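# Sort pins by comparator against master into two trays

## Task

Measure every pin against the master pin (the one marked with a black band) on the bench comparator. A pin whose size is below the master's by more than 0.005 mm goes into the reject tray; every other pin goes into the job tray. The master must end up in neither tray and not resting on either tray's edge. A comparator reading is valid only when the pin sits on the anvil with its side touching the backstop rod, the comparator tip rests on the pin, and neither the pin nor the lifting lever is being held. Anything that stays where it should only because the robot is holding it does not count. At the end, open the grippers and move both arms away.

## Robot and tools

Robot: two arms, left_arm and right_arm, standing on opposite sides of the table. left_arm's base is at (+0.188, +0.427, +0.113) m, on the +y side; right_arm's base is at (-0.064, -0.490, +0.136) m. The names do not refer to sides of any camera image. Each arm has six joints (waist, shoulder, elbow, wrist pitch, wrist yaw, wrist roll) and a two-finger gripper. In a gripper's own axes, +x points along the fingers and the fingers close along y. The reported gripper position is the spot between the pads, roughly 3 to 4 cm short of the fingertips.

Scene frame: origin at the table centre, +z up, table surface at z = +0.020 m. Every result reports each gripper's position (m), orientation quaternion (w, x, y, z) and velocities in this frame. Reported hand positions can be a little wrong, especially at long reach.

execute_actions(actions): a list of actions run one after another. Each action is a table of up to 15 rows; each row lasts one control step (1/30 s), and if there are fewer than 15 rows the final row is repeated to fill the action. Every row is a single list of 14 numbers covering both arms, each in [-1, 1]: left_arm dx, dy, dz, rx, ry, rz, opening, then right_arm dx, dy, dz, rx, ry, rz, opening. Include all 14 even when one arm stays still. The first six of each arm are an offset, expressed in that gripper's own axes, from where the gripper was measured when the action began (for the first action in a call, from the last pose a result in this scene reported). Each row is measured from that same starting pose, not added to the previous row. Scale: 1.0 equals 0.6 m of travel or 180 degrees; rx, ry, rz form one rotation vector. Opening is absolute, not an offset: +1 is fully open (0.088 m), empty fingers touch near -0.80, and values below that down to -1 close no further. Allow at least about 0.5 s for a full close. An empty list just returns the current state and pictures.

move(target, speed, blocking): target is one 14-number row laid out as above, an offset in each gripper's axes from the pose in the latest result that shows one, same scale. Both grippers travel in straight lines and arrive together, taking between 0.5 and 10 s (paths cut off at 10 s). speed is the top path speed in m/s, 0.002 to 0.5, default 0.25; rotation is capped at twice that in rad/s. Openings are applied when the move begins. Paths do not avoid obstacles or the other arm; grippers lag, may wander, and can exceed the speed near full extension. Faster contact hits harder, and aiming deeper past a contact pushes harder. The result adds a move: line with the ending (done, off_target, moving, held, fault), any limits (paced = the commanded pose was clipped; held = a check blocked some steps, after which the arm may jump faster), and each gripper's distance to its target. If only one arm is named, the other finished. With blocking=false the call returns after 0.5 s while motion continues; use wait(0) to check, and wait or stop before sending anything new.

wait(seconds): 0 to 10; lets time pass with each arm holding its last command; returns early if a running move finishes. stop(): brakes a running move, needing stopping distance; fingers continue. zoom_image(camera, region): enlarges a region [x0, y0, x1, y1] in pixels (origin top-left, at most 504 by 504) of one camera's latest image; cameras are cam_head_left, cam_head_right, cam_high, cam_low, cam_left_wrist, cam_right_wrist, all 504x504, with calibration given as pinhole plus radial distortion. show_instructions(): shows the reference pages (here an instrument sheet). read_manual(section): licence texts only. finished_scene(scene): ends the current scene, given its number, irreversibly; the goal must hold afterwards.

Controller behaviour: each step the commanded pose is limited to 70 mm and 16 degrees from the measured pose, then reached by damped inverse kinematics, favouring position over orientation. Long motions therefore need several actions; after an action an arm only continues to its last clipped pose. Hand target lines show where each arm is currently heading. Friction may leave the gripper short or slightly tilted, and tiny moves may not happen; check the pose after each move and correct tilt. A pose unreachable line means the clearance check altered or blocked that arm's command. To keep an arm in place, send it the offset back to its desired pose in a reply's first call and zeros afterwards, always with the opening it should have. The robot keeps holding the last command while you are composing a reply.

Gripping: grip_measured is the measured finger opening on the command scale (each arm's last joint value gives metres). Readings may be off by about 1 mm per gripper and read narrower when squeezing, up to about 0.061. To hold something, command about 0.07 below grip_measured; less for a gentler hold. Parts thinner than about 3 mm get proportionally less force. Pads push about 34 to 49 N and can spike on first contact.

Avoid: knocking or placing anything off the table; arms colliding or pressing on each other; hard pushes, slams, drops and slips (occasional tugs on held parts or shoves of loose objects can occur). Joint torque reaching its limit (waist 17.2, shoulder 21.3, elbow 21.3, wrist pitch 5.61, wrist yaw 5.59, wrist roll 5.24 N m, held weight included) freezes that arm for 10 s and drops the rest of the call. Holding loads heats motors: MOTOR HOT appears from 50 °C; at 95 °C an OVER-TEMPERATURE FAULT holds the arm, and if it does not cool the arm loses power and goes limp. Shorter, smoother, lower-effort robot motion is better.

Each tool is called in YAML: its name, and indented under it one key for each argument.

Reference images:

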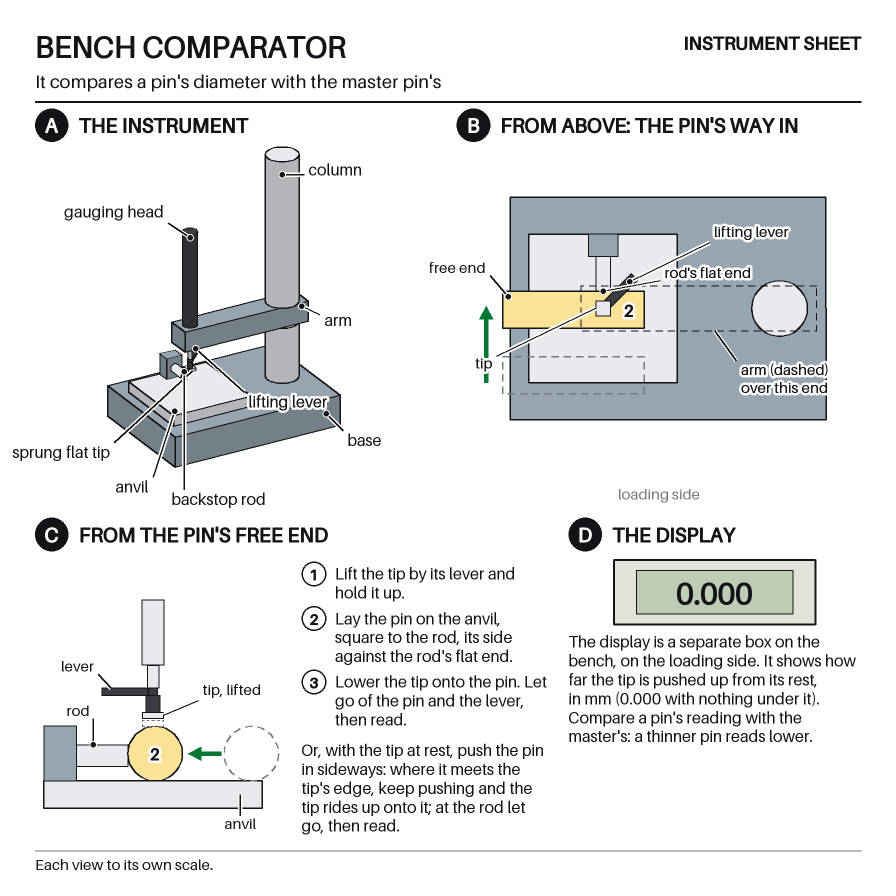

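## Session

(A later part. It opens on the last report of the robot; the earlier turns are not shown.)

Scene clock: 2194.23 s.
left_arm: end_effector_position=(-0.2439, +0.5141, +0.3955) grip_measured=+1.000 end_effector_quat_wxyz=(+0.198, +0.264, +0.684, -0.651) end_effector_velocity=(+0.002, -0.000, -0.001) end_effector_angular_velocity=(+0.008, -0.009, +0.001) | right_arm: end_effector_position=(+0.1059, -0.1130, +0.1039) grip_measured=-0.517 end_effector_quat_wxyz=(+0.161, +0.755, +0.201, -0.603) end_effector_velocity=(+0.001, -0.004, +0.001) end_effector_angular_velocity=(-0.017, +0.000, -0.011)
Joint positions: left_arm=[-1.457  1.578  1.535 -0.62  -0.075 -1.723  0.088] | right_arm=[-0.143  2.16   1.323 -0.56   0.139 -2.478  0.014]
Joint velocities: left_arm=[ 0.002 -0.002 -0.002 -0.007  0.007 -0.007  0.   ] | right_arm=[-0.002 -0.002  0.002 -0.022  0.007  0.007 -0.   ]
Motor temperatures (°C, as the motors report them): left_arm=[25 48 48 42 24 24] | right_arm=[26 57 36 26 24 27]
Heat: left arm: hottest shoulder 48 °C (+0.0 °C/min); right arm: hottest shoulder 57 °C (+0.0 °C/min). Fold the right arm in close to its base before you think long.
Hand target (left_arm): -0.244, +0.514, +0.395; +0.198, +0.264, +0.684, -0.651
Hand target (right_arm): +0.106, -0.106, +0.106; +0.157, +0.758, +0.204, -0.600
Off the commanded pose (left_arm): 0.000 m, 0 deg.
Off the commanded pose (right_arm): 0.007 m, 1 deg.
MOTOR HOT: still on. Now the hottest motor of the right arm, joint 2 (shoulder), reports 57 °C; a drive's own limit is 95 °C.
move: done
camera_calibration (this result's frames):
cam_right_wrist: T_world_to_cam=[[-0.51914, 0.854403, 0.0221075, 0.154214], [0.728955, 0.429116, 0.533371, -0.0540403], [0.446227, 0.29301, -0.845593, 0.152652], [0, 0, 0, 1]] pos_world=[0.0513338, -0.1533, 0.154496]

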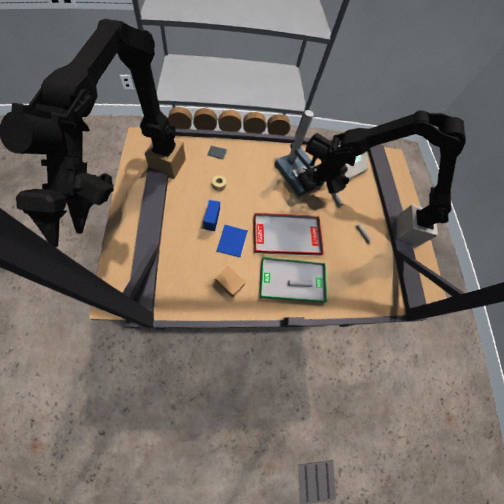

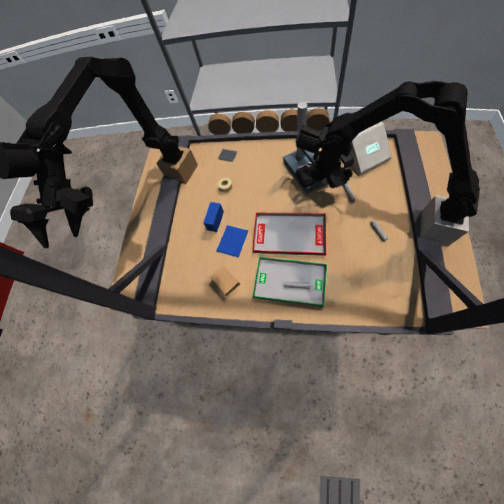

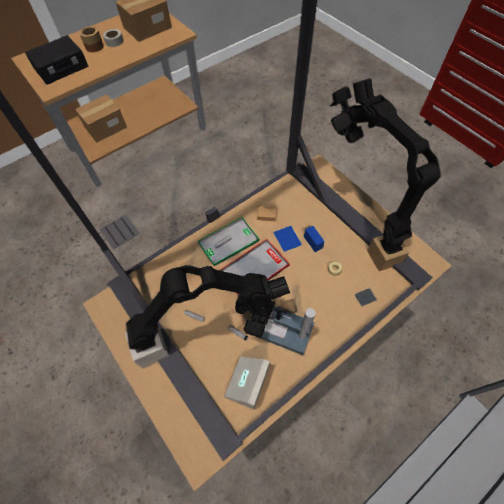

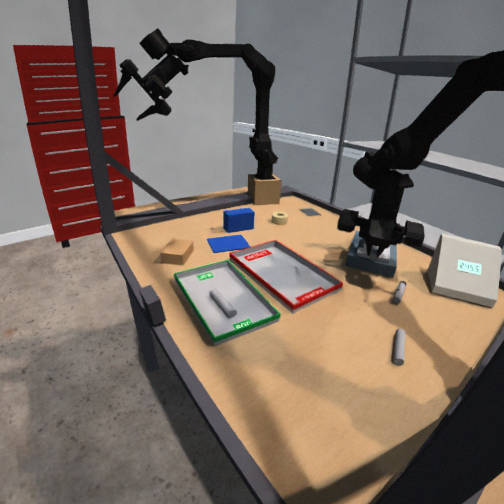

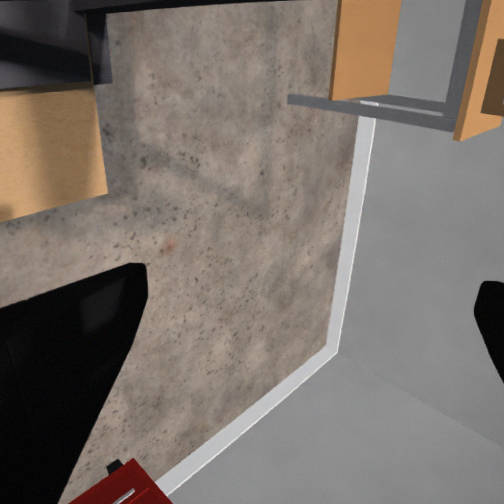

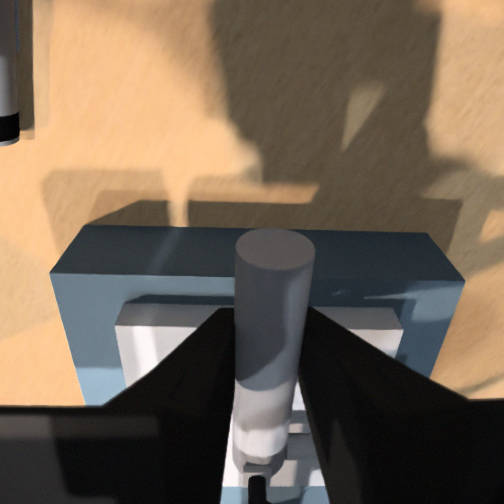

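execute_actions:
  actions:
    - [[0,0,0,0,0,0,1,0,0,0,0,0,0,-0.42]]
    - [[0,0,0,0,0,0,1,0,0,0,0,0,0,-0.2]]
    - [[0,0,0,0,0,0,1,0,0,0,0,0,0,-0.2]]

zoom_image:
  camera: "cam_low"
  region: [440,250,500,286]

zoom_image:
  camera: "cam_right_wrist"
  region: [160,300,380,504]

Scene clock: 2204.23 s.
left_arm: end_effector_position=(-0.2439, +0.5141, +0.3955) grip_measured=+1.000 end_effector_quat_wxyz=(+0.198, +0.264, +0.684, -0.651) end_effector_velocity=(-0.000, +0.000, +0.001) end_effector_angular_velocity=(+0.003, +0.007, +0.008) | right_arm: end_effector_position=(+0.1060, -0.1131, +0.1039) grip_measured=-0.202 end_effector_quat_wxyz=(+0.161, +0.755, +0.200, -0.603) end_effector_velocity=(-0.001, -0.002, -0.000) end_effector_angular_velocity=(-0.006, +0.009, +0.006)
Joint positions: left_arm=[-1.457  1.578  1.535 -0.62  -0.075 -1.723  0.088] | right_arm=[-0.143  2.161  1.324 -0.561  0.14  -2.477  0.029]
Joint velocities: left_arm=[-0.002 -0.002 -0.002  0.007 -0.007 -0.007  0.   ] | right_arm=[-0.002 -0.002 -0.002 -0.007 -0.007 -0.007 -0.   ]
Motor temperatures (°C, as the motors report them): left_arm=[25 48 48 42 24 24] | right_arm=[26 57 36 26 24 27]
Heat: left arm: hottest shoulder 48 °C (+0.0 °C/min); right arm: hottest shoulder 57 °C (-1.0 °C/min). Fold the right arm in close to its base before you think long.
Hand target (left_arm): -0.244, +0.514, +0.395; +0.198, +0.264, +0.684, -0.651
Hand target (right_arm): +0.106, -0.113, +0.104; +0.161, +0.755, +0.200, -0.603
Off the commanded pose (left_arm): 0.000 m, 0 deg.
Off the commanded pose (right_arm): 0.000 m, 0 deg.
MOTOR HOT: still on. Now the hottest motor of the right arm, joint 2 (shoulder), reports 57 °C; a drive's own limit is 95 °C.
camera_calibration (this result's frames):
cam_right_wrist: T_world_to_cam=[[-0.518767, 0.854647, 0.0214306, 0.154333], [0.729127, 0.42921, 0.53306, -0.0540292], [0.44638, 0.292159, -0.845806, 0.152559], [0, 0, 0, 1]] pos_world=[0.0513579, -0.153282, 0.154528]

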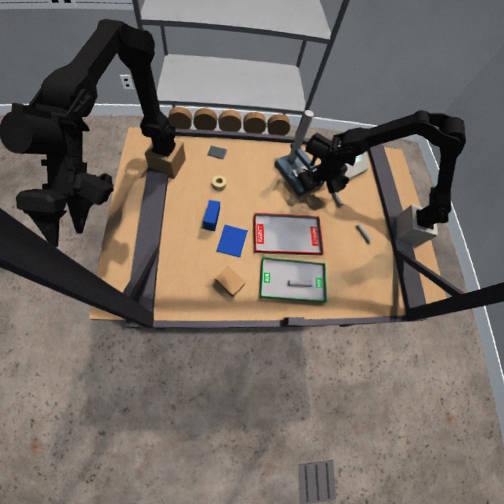

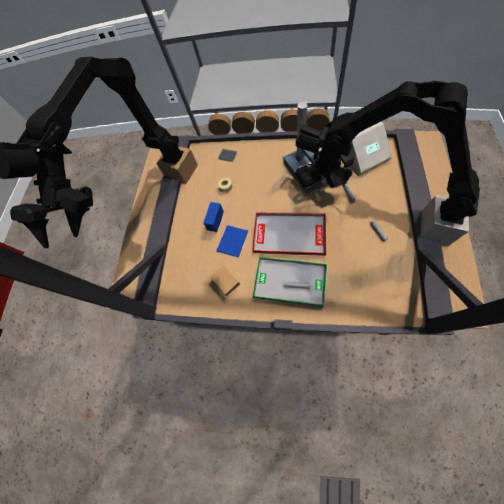

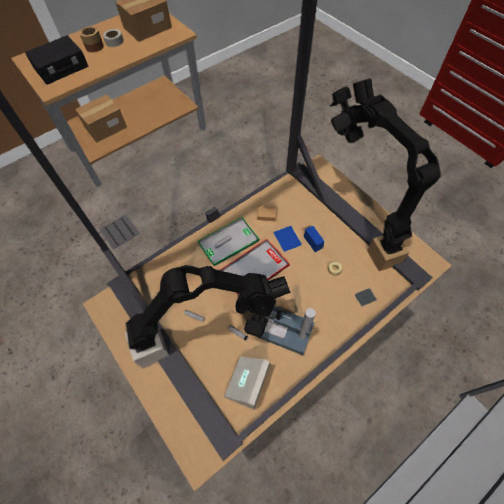

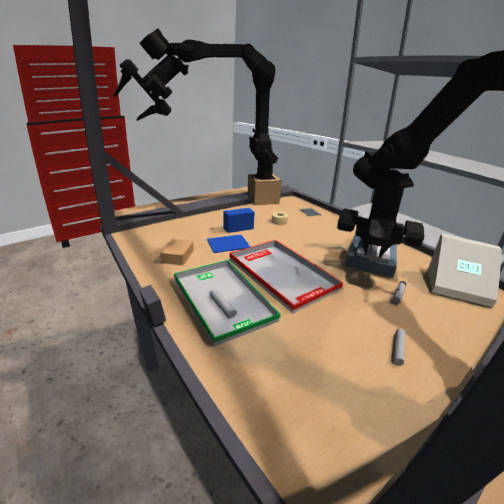

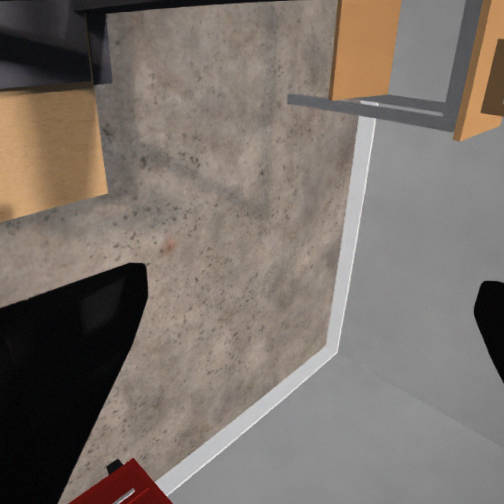

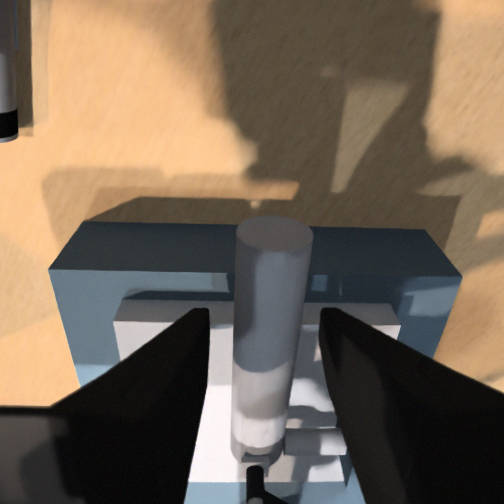

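Region (440, 250, 500, 286) of cam_low's 504x504 image, scaled by 8.400, with more detail than that image has; it fills the top 302 rows of this view, and the rest is white.

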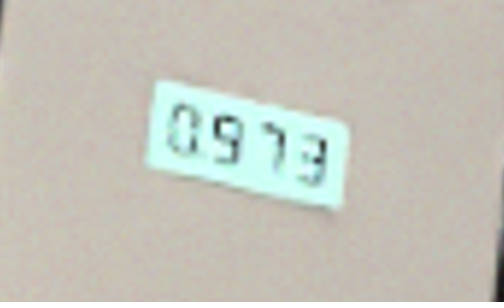

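Region (160, 300, 380, 504) of cam_right_wrist's 504x504 image, scaled by 2.291, with more detail than that image has; it fills the top 467 rows of this view, and the rest is white.

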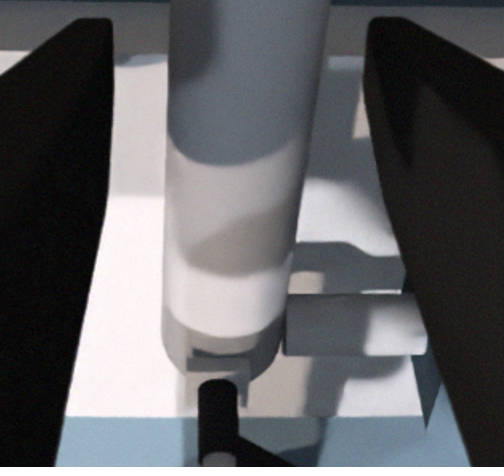

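execute_actions:
  actions:
    - [[0,0,0,0,0,0,1,0,0,0,0,0,0,-0.45]]
    - [[0,0,0,0,0,0,1,0,0,0,0,0,0,-0.8]]
    - [[0,0,0,0,0,0,1,0,0,0,0,0,0,-0.8]]

Scene clock: 2211.37 s.
left_arm: end_effector_position=(-0.2439, +0.5141, +0.3955) grip_measured=+1.000 end_effector_quat_wxyz=(+0.198, +0.264, +0.684, -0.651) end_effector_velocity=(-0.001, +0.002, -0.001) end_effector_angular_velocity=(+0.011, +0.001, -0.004) | right_arm: end_effector_position=(+0.1061, -0.1136, +0.1039) grip_measured=-0.520 end_effector_quat_wxyz=(+0.162, +0.755, +0.199, -0.603) end_effector_velocity=(-0.002, -0.004, -0.003) end_effector_angular_velocity=(-0.015, +0.012, +0.006)
Joint positions: left_arm=[-1.457  1.578  1.535 -0.62  -0.075 -1.723  0.088] | right_arm=[-0.143  2.161  1.324 -0.563  0.141 -2.477  0.014]
Joint velocities: left_arm=[-0.002  0.002 -0.002  0.007  0.007 -0.007  0.   ] | right_arm=[-0.002  0.002 -0.007 -0.007 -0.007 -0.007 -0.   ]
Motor temperatures (°C, as the motors report them): left_arm=[25 48 48 42 24 24] | right_arm=[26 57 36 26 24 27]
Heat: left arm: hottest shoulder 48 °C (+0.0 °C/min); right arm: hottest shoulder 57 °C (-1.0 °C/min). Fold the right arm in close to its base before you think long.
Hand target (left_arm): -0.244, +0.514, +0.395; +0.198, +0.264, +0.684, -0.651
Hand target (right_arm): +0.106, -0.114, +0.104; +0.162, +0.755, +0.199, -0.603
Off the commanded pose (left_arm): 0.000 m, 0 deg.
Off the commanded pose (right_arm): 0.000 m, 0 deg.
MOTOR HOT: still on. Now the hottest motor of the right arm, joint 2 (shoulder), reports 57 °C; a drive's own limit is 95 °C.
camera_calibration (this result's frames):
cam_right_wrist: T_world_to_cam=[[-0.51828, 0.854991, 0.0193782, 0.15505], [0.729188, 0.429954, 0.532376, -0.0537467], [0.446845, 0.29005, -0.846286, 0.152361], [0, 0, 0, 1]] pos_world=[0.0514687, -0.15365, 0.15455]

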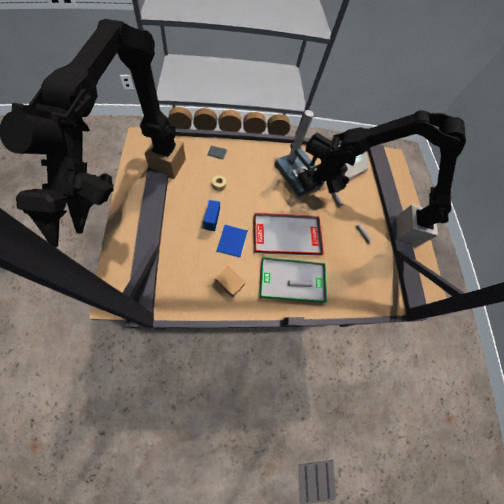

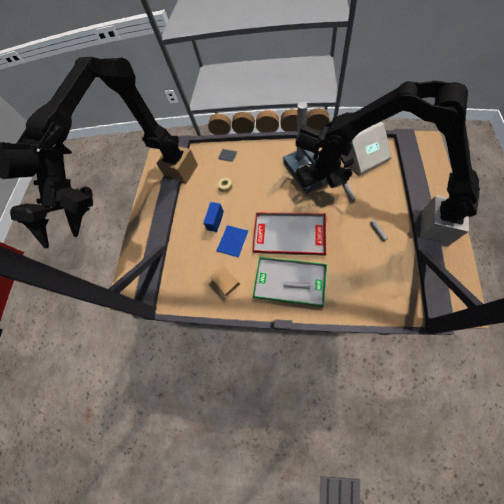

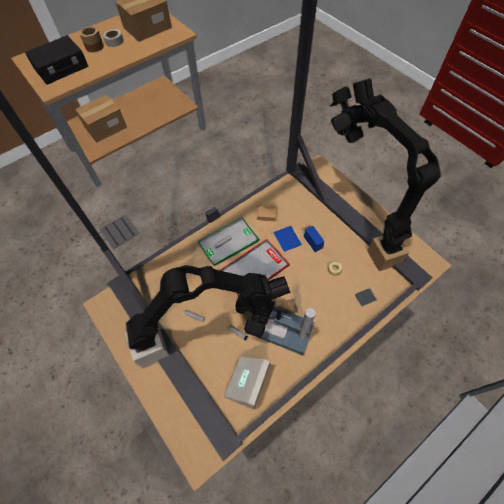

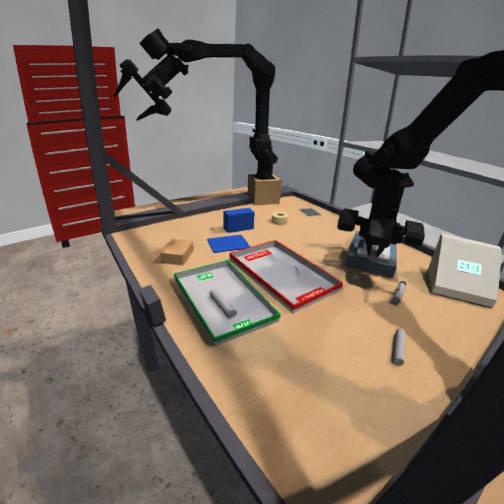

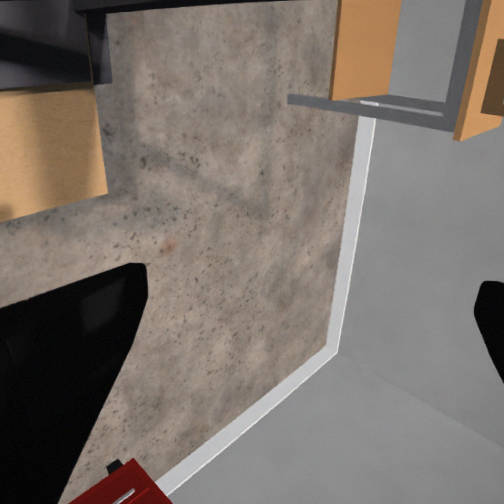

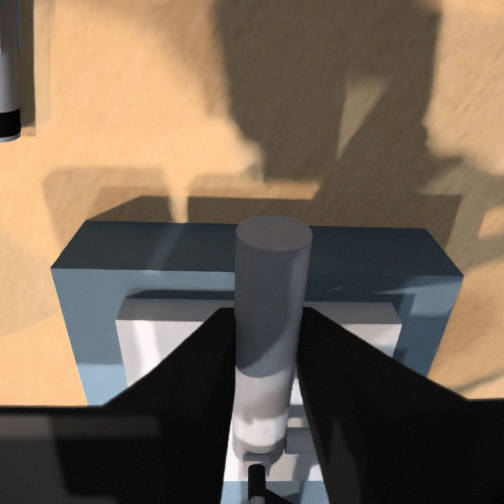

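move:
  target: [0,0,0,0,0,0,1,-0.004,0.055,-0.001,0,0,0,-0.8]
  speed: 0.04

move:
  target: [0,0,0,0,0,0,1,-0.055,0.0,0.045,0,0,0,-0.8]
  speed: 0.08

Scene clock: 2224.20 s.
left_arm: end_effector_position=(-0.2439, +0.5141, +0.3955) grip_measured=+1.000 end_effector_quat_wxyz=(+0.198, +0.264, +0.684, -0.651) end_effector_velocity=(+0.002, -0.001, +0.001) end_effector_angular_velocity=(+0.012, -0.004, +0.017) | right_arm: end_effector_position=(+0.1211, -0.1389, +0.1029) grip_measured=-0.520 end_effector_quat_wxyz=(+0.163, +0.754, +0.198, -0.605) end_effector_velocity=(+0.000, -0.004, +0.001) end_effector_angular_velocity=(-0.008, +0.007, +0.015)
Joint positions: left_arm=[-1.457  1.578  1.535 -0.62  -0.075 -1.723  0.088] | right_arm=[-0.207  2.11   1.234 -0.52   0.128 -2.539  0.014]
Joint velocities: left_arm=[-0.002 -0.007 -0.002 -0.007 -0.007 -0.022  0.   ] | right_arm=[-0.007 -0.007 -0.007 -0.007 -0.007 -0.022 -0.   ]
Motor temperatures (°C, as the motors report them): left_arm=[25 48 48 42 24 24] | right_arm=[26 58 35 26 24 27]
Heat: left arm: hottest shoulder 48 °C (+0.0 °C/min); right arm: hottest shoulder 58 °C (+1.0 °C/min). Fold the right arm in close to its base before you think long.
Hand target (left_arm): -0.244, +0.514, +0.395; +0.198, +0.264, +0.684, -0.651
Hand target (right_arm): +0.123, -0.142, +0.106; +0.162, +0.755, +0.199, -0.604
Off the commanded pose (left_arm): 0.000 m, 0 deg.
Off the commanded pose (right_arm): 0.005 m, 0 deg.
MOTOR HOT: still on. Now the hottest motor of the right arm, joint 2 (shoulder), reports 58 °C; a drive's own limit is 95 °C.
move: done
camera_calibration (this result's frames):
cam_right_wrist: T_world_to_cam=[[-0.517823, 0.855294, 0.0181926, 0.184591], [0.7312, 0.431453, 0.528388, -0.0528389], [0.444078, 0.286914, -0.848808, 0.152403], [0, 0, 0, 1]] pos_world=[0.0665423, -0.178808, 0.153922]

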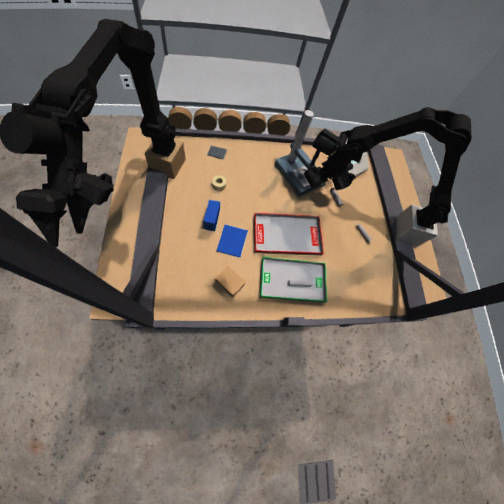

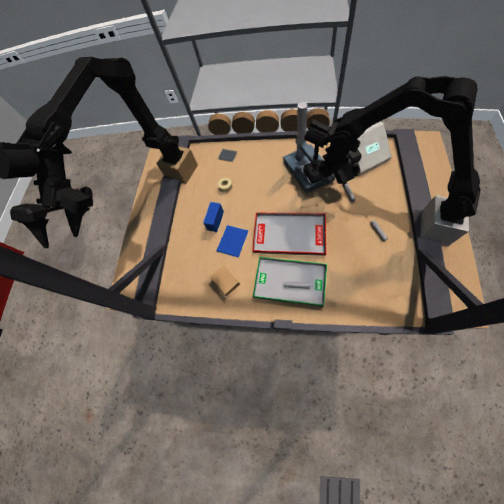

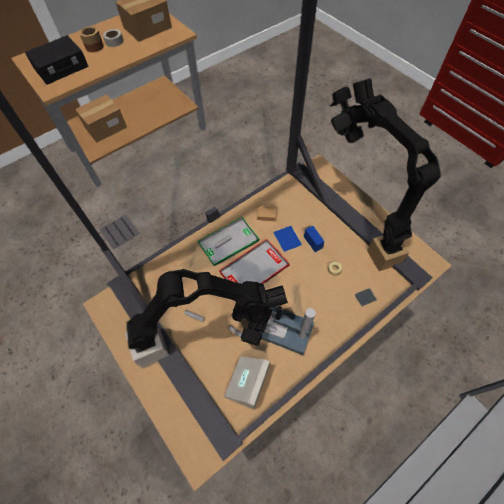

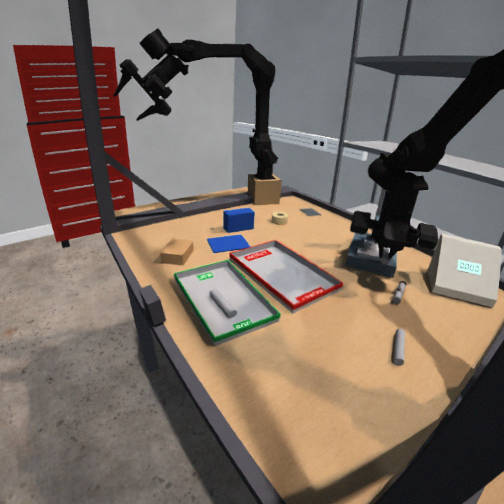

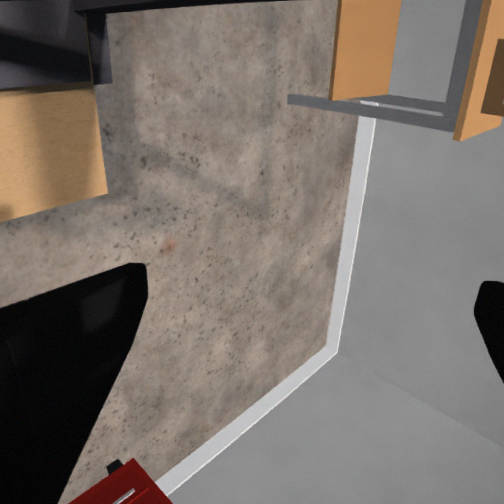

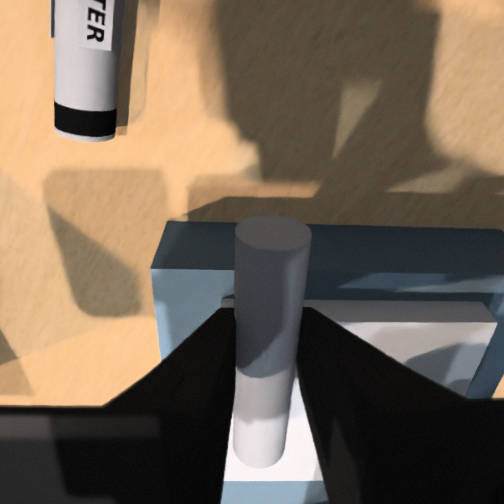

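Scene clock: 2225.20 s.
left_arm: end_effector_position=(-0.2439, +0.5141, +0.3955) grip_measured=+1.000 end_effector_quat_wxyz=(+0.198, +0.264, +0.684, -0.651) end_effector_velocity=(+0.002, -0.000, -0.001) end_effector_angular_velocity=(+0.011, -0.008, +0.017) | right_arm: end_effector_position=(+0.0928, -0.1560, +0.1219) grip_measured=-0.520 end_effector_quat_wxyz=(+0.169, +0.749, +0.196, -0.610) end_effector_velocity=(-0.002, -0.005, -0.001) end_effector_angular_velocity=(-0.019, +0.014, +0.006)
Joint positions: left_arm=[-1.457  1.578  1.535 -0.62  -0.075 -1.723  0.088] | right_arm=[-0.154  1.995  1.147 -0.571  0.134 -2.491  0.014]
Joint velocities: left_arm=[-0.002 -0.002 -0.002 -0.007 -0.007 -0.022  0.   ] | right_arm=[-0.002 -0.002 -0.002 -0.022 -0.007 -0.007 -0.   ]
Motor temperatures (°C, as the motors report them): left_arm=[25 48 48 42 24 24] | right_arm=[26 58 35 26 24 27]
Heat: left arm: hottest shoulder 48 °C (+0.0 °C/min); right arm: hottest shoulder 58 °C (+1.0 °C/min). Fold the right arm in close to its base before you think long.
Hand target (left_arm): -0.244, +0.514, +0.395; +0.198, +0.264, +0.684, -0.651
Hand target (right_arm): +0.092, -0.156, +0.129; +0.163, +0.754, +0.198, -0.605
Off the commanded pose (left_arm): 0.000 m, 0 deg.
Off the commanded pose (right_arm): 0.008 m, 1 deg.
MOTOR HOT: still on. Now the hottest motor of the right arm, joint 2 (shoulder), reports 58 °C; a drive's own limit is 95 °C.
move: done
camera_calibration (this result's frames):
cam_right_wrist: T_world_to_cam=[[-0.520695, 0.853689, 0.00955568, 0.185268], [0.734233, 0.442067, 0.515246, -0.0318506], [0.435636, 0.275303, -0.856989, 0.185888], [0, 0, 0, 1]] pos_world=[0.0388745, -0.195257, 0.173945]

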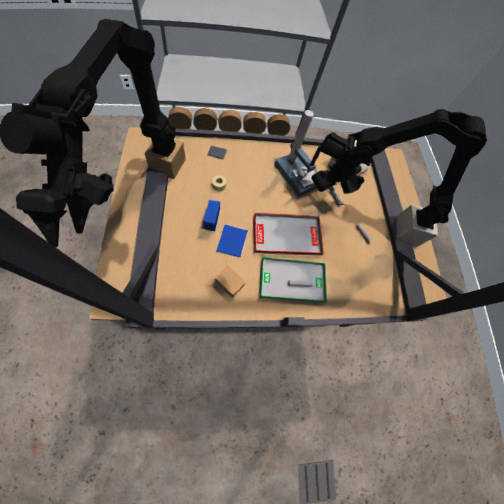

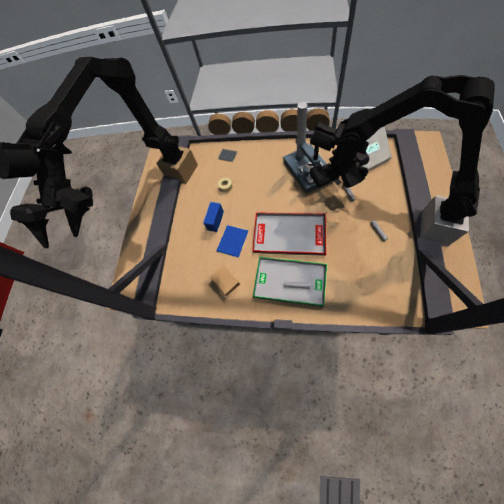

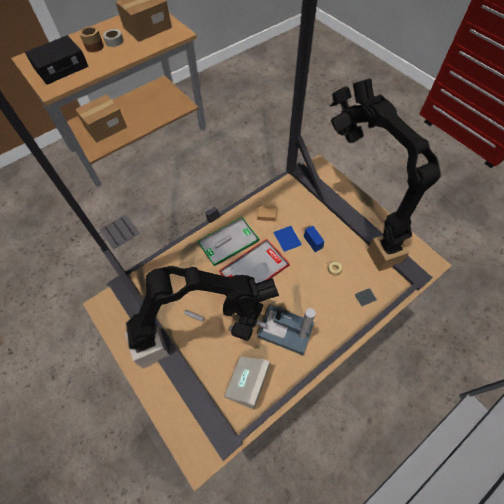

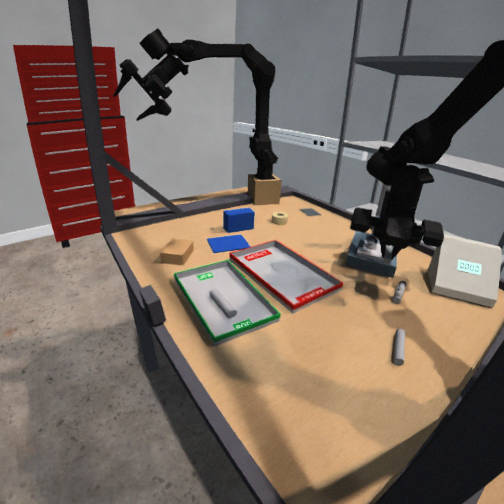

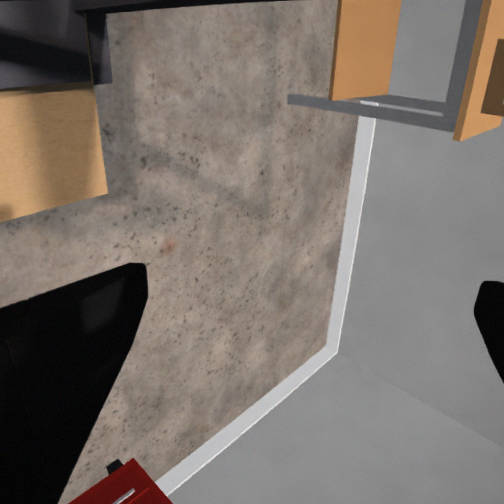

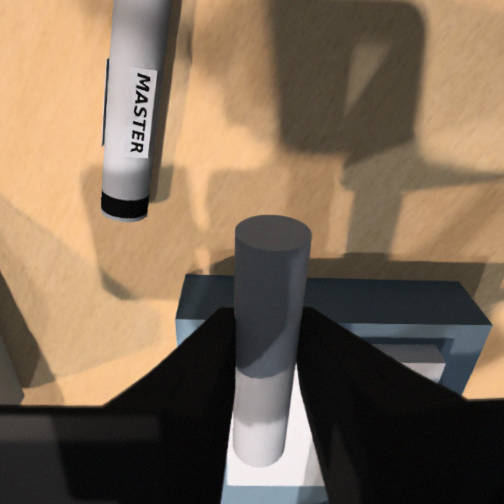

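move:
  target: [0,0,0,0,0,0,1,-0.046,-0.337,0.1624,-0.2178,0.010,-0.0442,-0.8]
  speed: 0.13

Scene clock: 2252.27 s.
left_arm: end_effector_position=(-0.2439, +0.5141, +0.3955) grip_measured=+1.000 end_effector_quat_wxyz=(+0.198, +0.264, +0.684, -0.651) end_effector_velocity=(+0.002, +0.002, -0.001) end_effector_angular_velocity=(+0.020, -0.010, +0.005) | right_arm: end_effector_position=(-0.0938, -0.0348, +0.1280) grip_measured=-0.520 end_effector_quat_wxyz=(+0.364, +0.647, +0.438, -0.508) end_effector_velocity=(+0.000, -0.003, -0.002) end_effector_angular_velocity=(-0.023, -0.014, +0.023)
Joint positions: left_arm=[-1.457  1.578  1.535 -0.62  -0.075 -1.723  0.088] | right_arm=[ 0.335  2.247  1.58  -0.715  0.121 -2.692  0.014]
Joint velocities: left_arm=[-0.002 -0.002 -0.002 -0.007  0.007 -0.022  0.   ] | right_arm=[ 0.002  0.007  0.007 -0.022  0.007 -0.022 -0.   ]
Motor temperatures (°C, as the motors report them): left_arm=[25 48 48 42 24 24] | right_arm=[26 62 34 25 24 27]
Heat: left arm: hottest shoulder 48 °C (+0.0 °C/min); right arm: hottest shoulder 62 °C (+5.0 °C/min). Fold the right arm in close to its base before you think long.
Hand target (left_arm): -0.244, +0.514, +0.395; +0.198, +0.264, +0.684, -0.651
Hand target (right_arm): -0.095, -0.031, +0.127; +0.366, +0.645, +0.442, -0.506
Off the commanded pose (left_arm): 0.000 m, 0 deg.
Off the commanded pose (right_arm): 0.004 m, 1 deg.
MOTOR HOT: still on. Now the hottest motor of the right arm, joint 2 (shoulder), reports 62 °C; a drive's own limit is 95 °C.
move: done
camera_calibration (this result's frames):
cam_right_wrist: T_world_to_cam=[[-0.944865, 0.327455, -0.00195473, -0.0719971], [0.276166, 0.800052, 0.532587, 0.0156822], [0.175962, 0.502683, -0.846373, 0.221243], [0, 0, 0, 1]] pos_world=[-0.111289, -0.100186, 0.178761]

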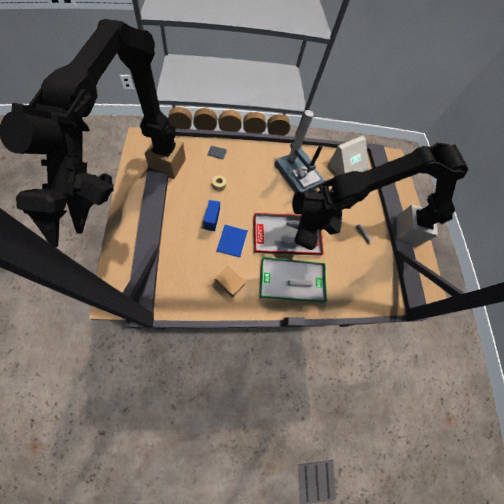

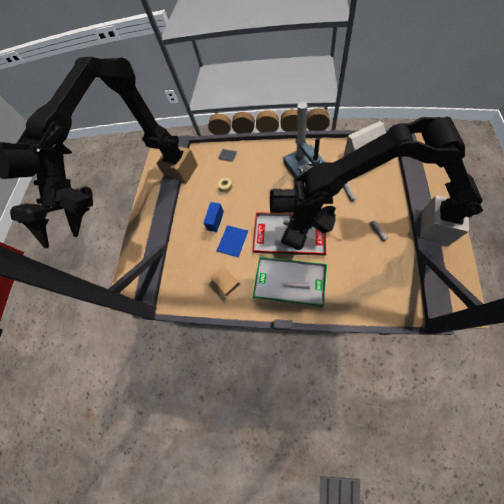

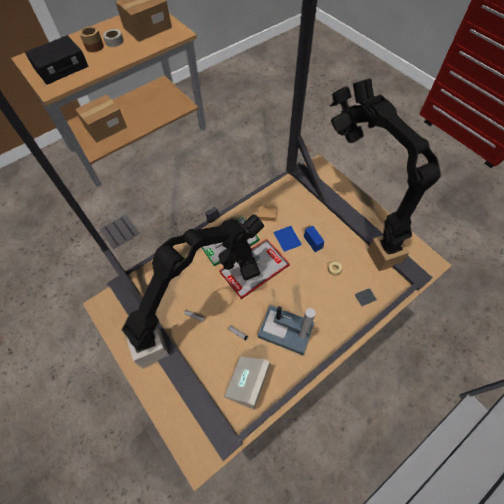

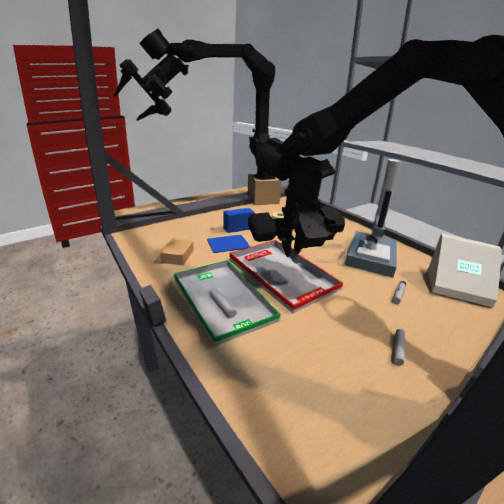

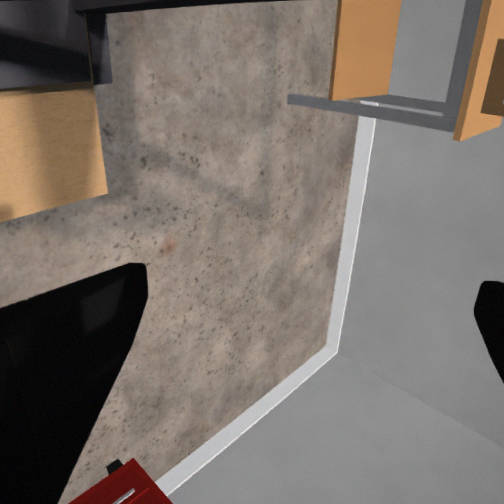

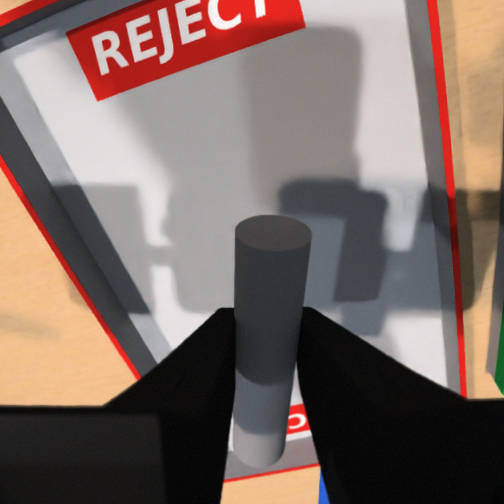

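move:
  target: [0,0,0,0,0,0,1,0.099,-0.003,0.0225,0,0,0,-0.8]
  speed: 0.06

Scene clock: 2266.40 s.
left_arm: end_effector_position=(-0.2439, +0.5141, +0.3955) grip_measured=+1.000 end_effector_quat_wxyz=(+0.198, +0.264, +0.684, -0.651) end_effector_velocity=(+0.002, -0.003, +0.001) end_effector_angular_velocity=(-0.019, +0.001, +0.010) | right_arm: end_effector_position=(-0.0941, -0.0320, +0.0734) grip_measured=-0.520 end_effector_quat_wxyz=(+0.360, +0.648, +0.442, -0.505) end_effector_velocity=(+0.002, -0.002, +0.000) end_effector_angular_velocity=(-0.007, -0.009, +0.003)
Joint positions: left_arm=[-1.457  1.578  1.535 -0.62  -0.075 -1.723  0.088] | right_arm=[ 0.335  2.352  1.518 -0.536  0.121 -2.693  0.014]
Joint velocities: left_arm=[-0.002 -0.007 -0.002 -0.007 -0.022  0.007  0.   ] | right_arm=[-0.002 -0.002 -0.002 -0.007  0.007 -0.007 -0.   ]
Motor temperatures (°C, as the motors report them): left_arm=[25 48 48 42 24 24] | right_arm=[26 61 36 25 24 27]
Heat: left arm: hottest shoulder 48 °C (+0.0 °C/min); right arm: hottest shoulder 61 °C (+4.1 °C/min). Fold the right arm in close to its base before you think long.
Hand target (left_arm): -0.244, +0.514, +0.395; +0.198, +0.264, +0.684, -0.651
Hand target (right_arm): -0.094, -0.035, +0.067; +0.364, +0.646, +0.438, -0.508
Off the commanded pose (left_arm): 0.000 m, 0 deg.
Off the commanded pose (right_arm): 0.007 m, 1 deg.
MOTOR HOT: still on. Now the hottest motor of the right arm, joint 2 (shoulder), reports 61 °C; a drive's own limit is 95 °C.
move: done
camera_calibration (this result's frames):
cam_right_wrist: T_world_to_cam=[[-0.944986, 0.327096, 0.0031317, -0.0736925], [0.27651, 0.793652, 0.541903, 0.0417675], [0.174769, 0.512956, -0.840435, 0.173425], [0, 0, 0, 1]] pos_world=[-0.111497, -0.0980039, 0.12335]

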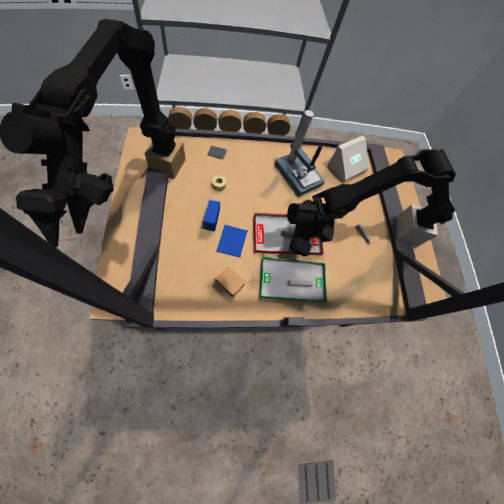

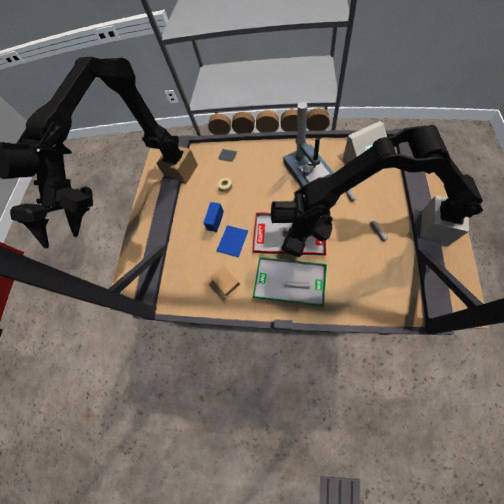

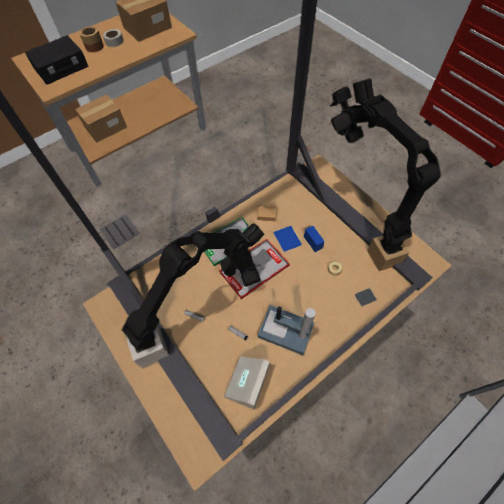

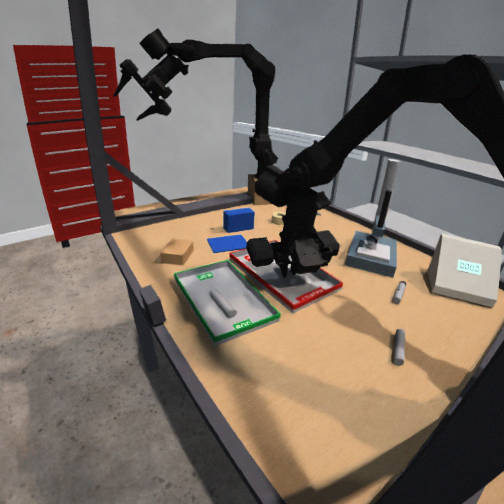

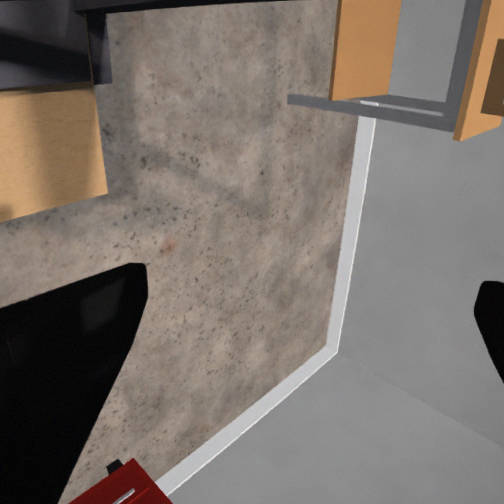

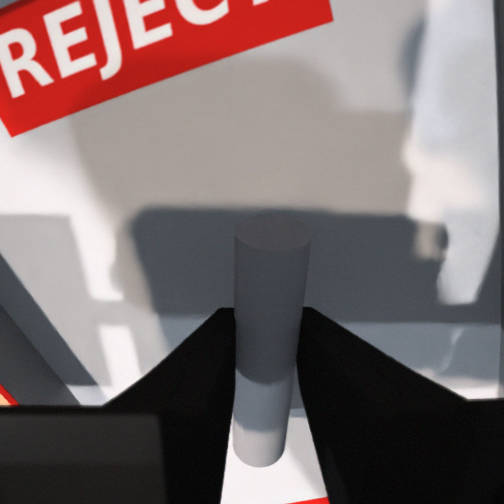

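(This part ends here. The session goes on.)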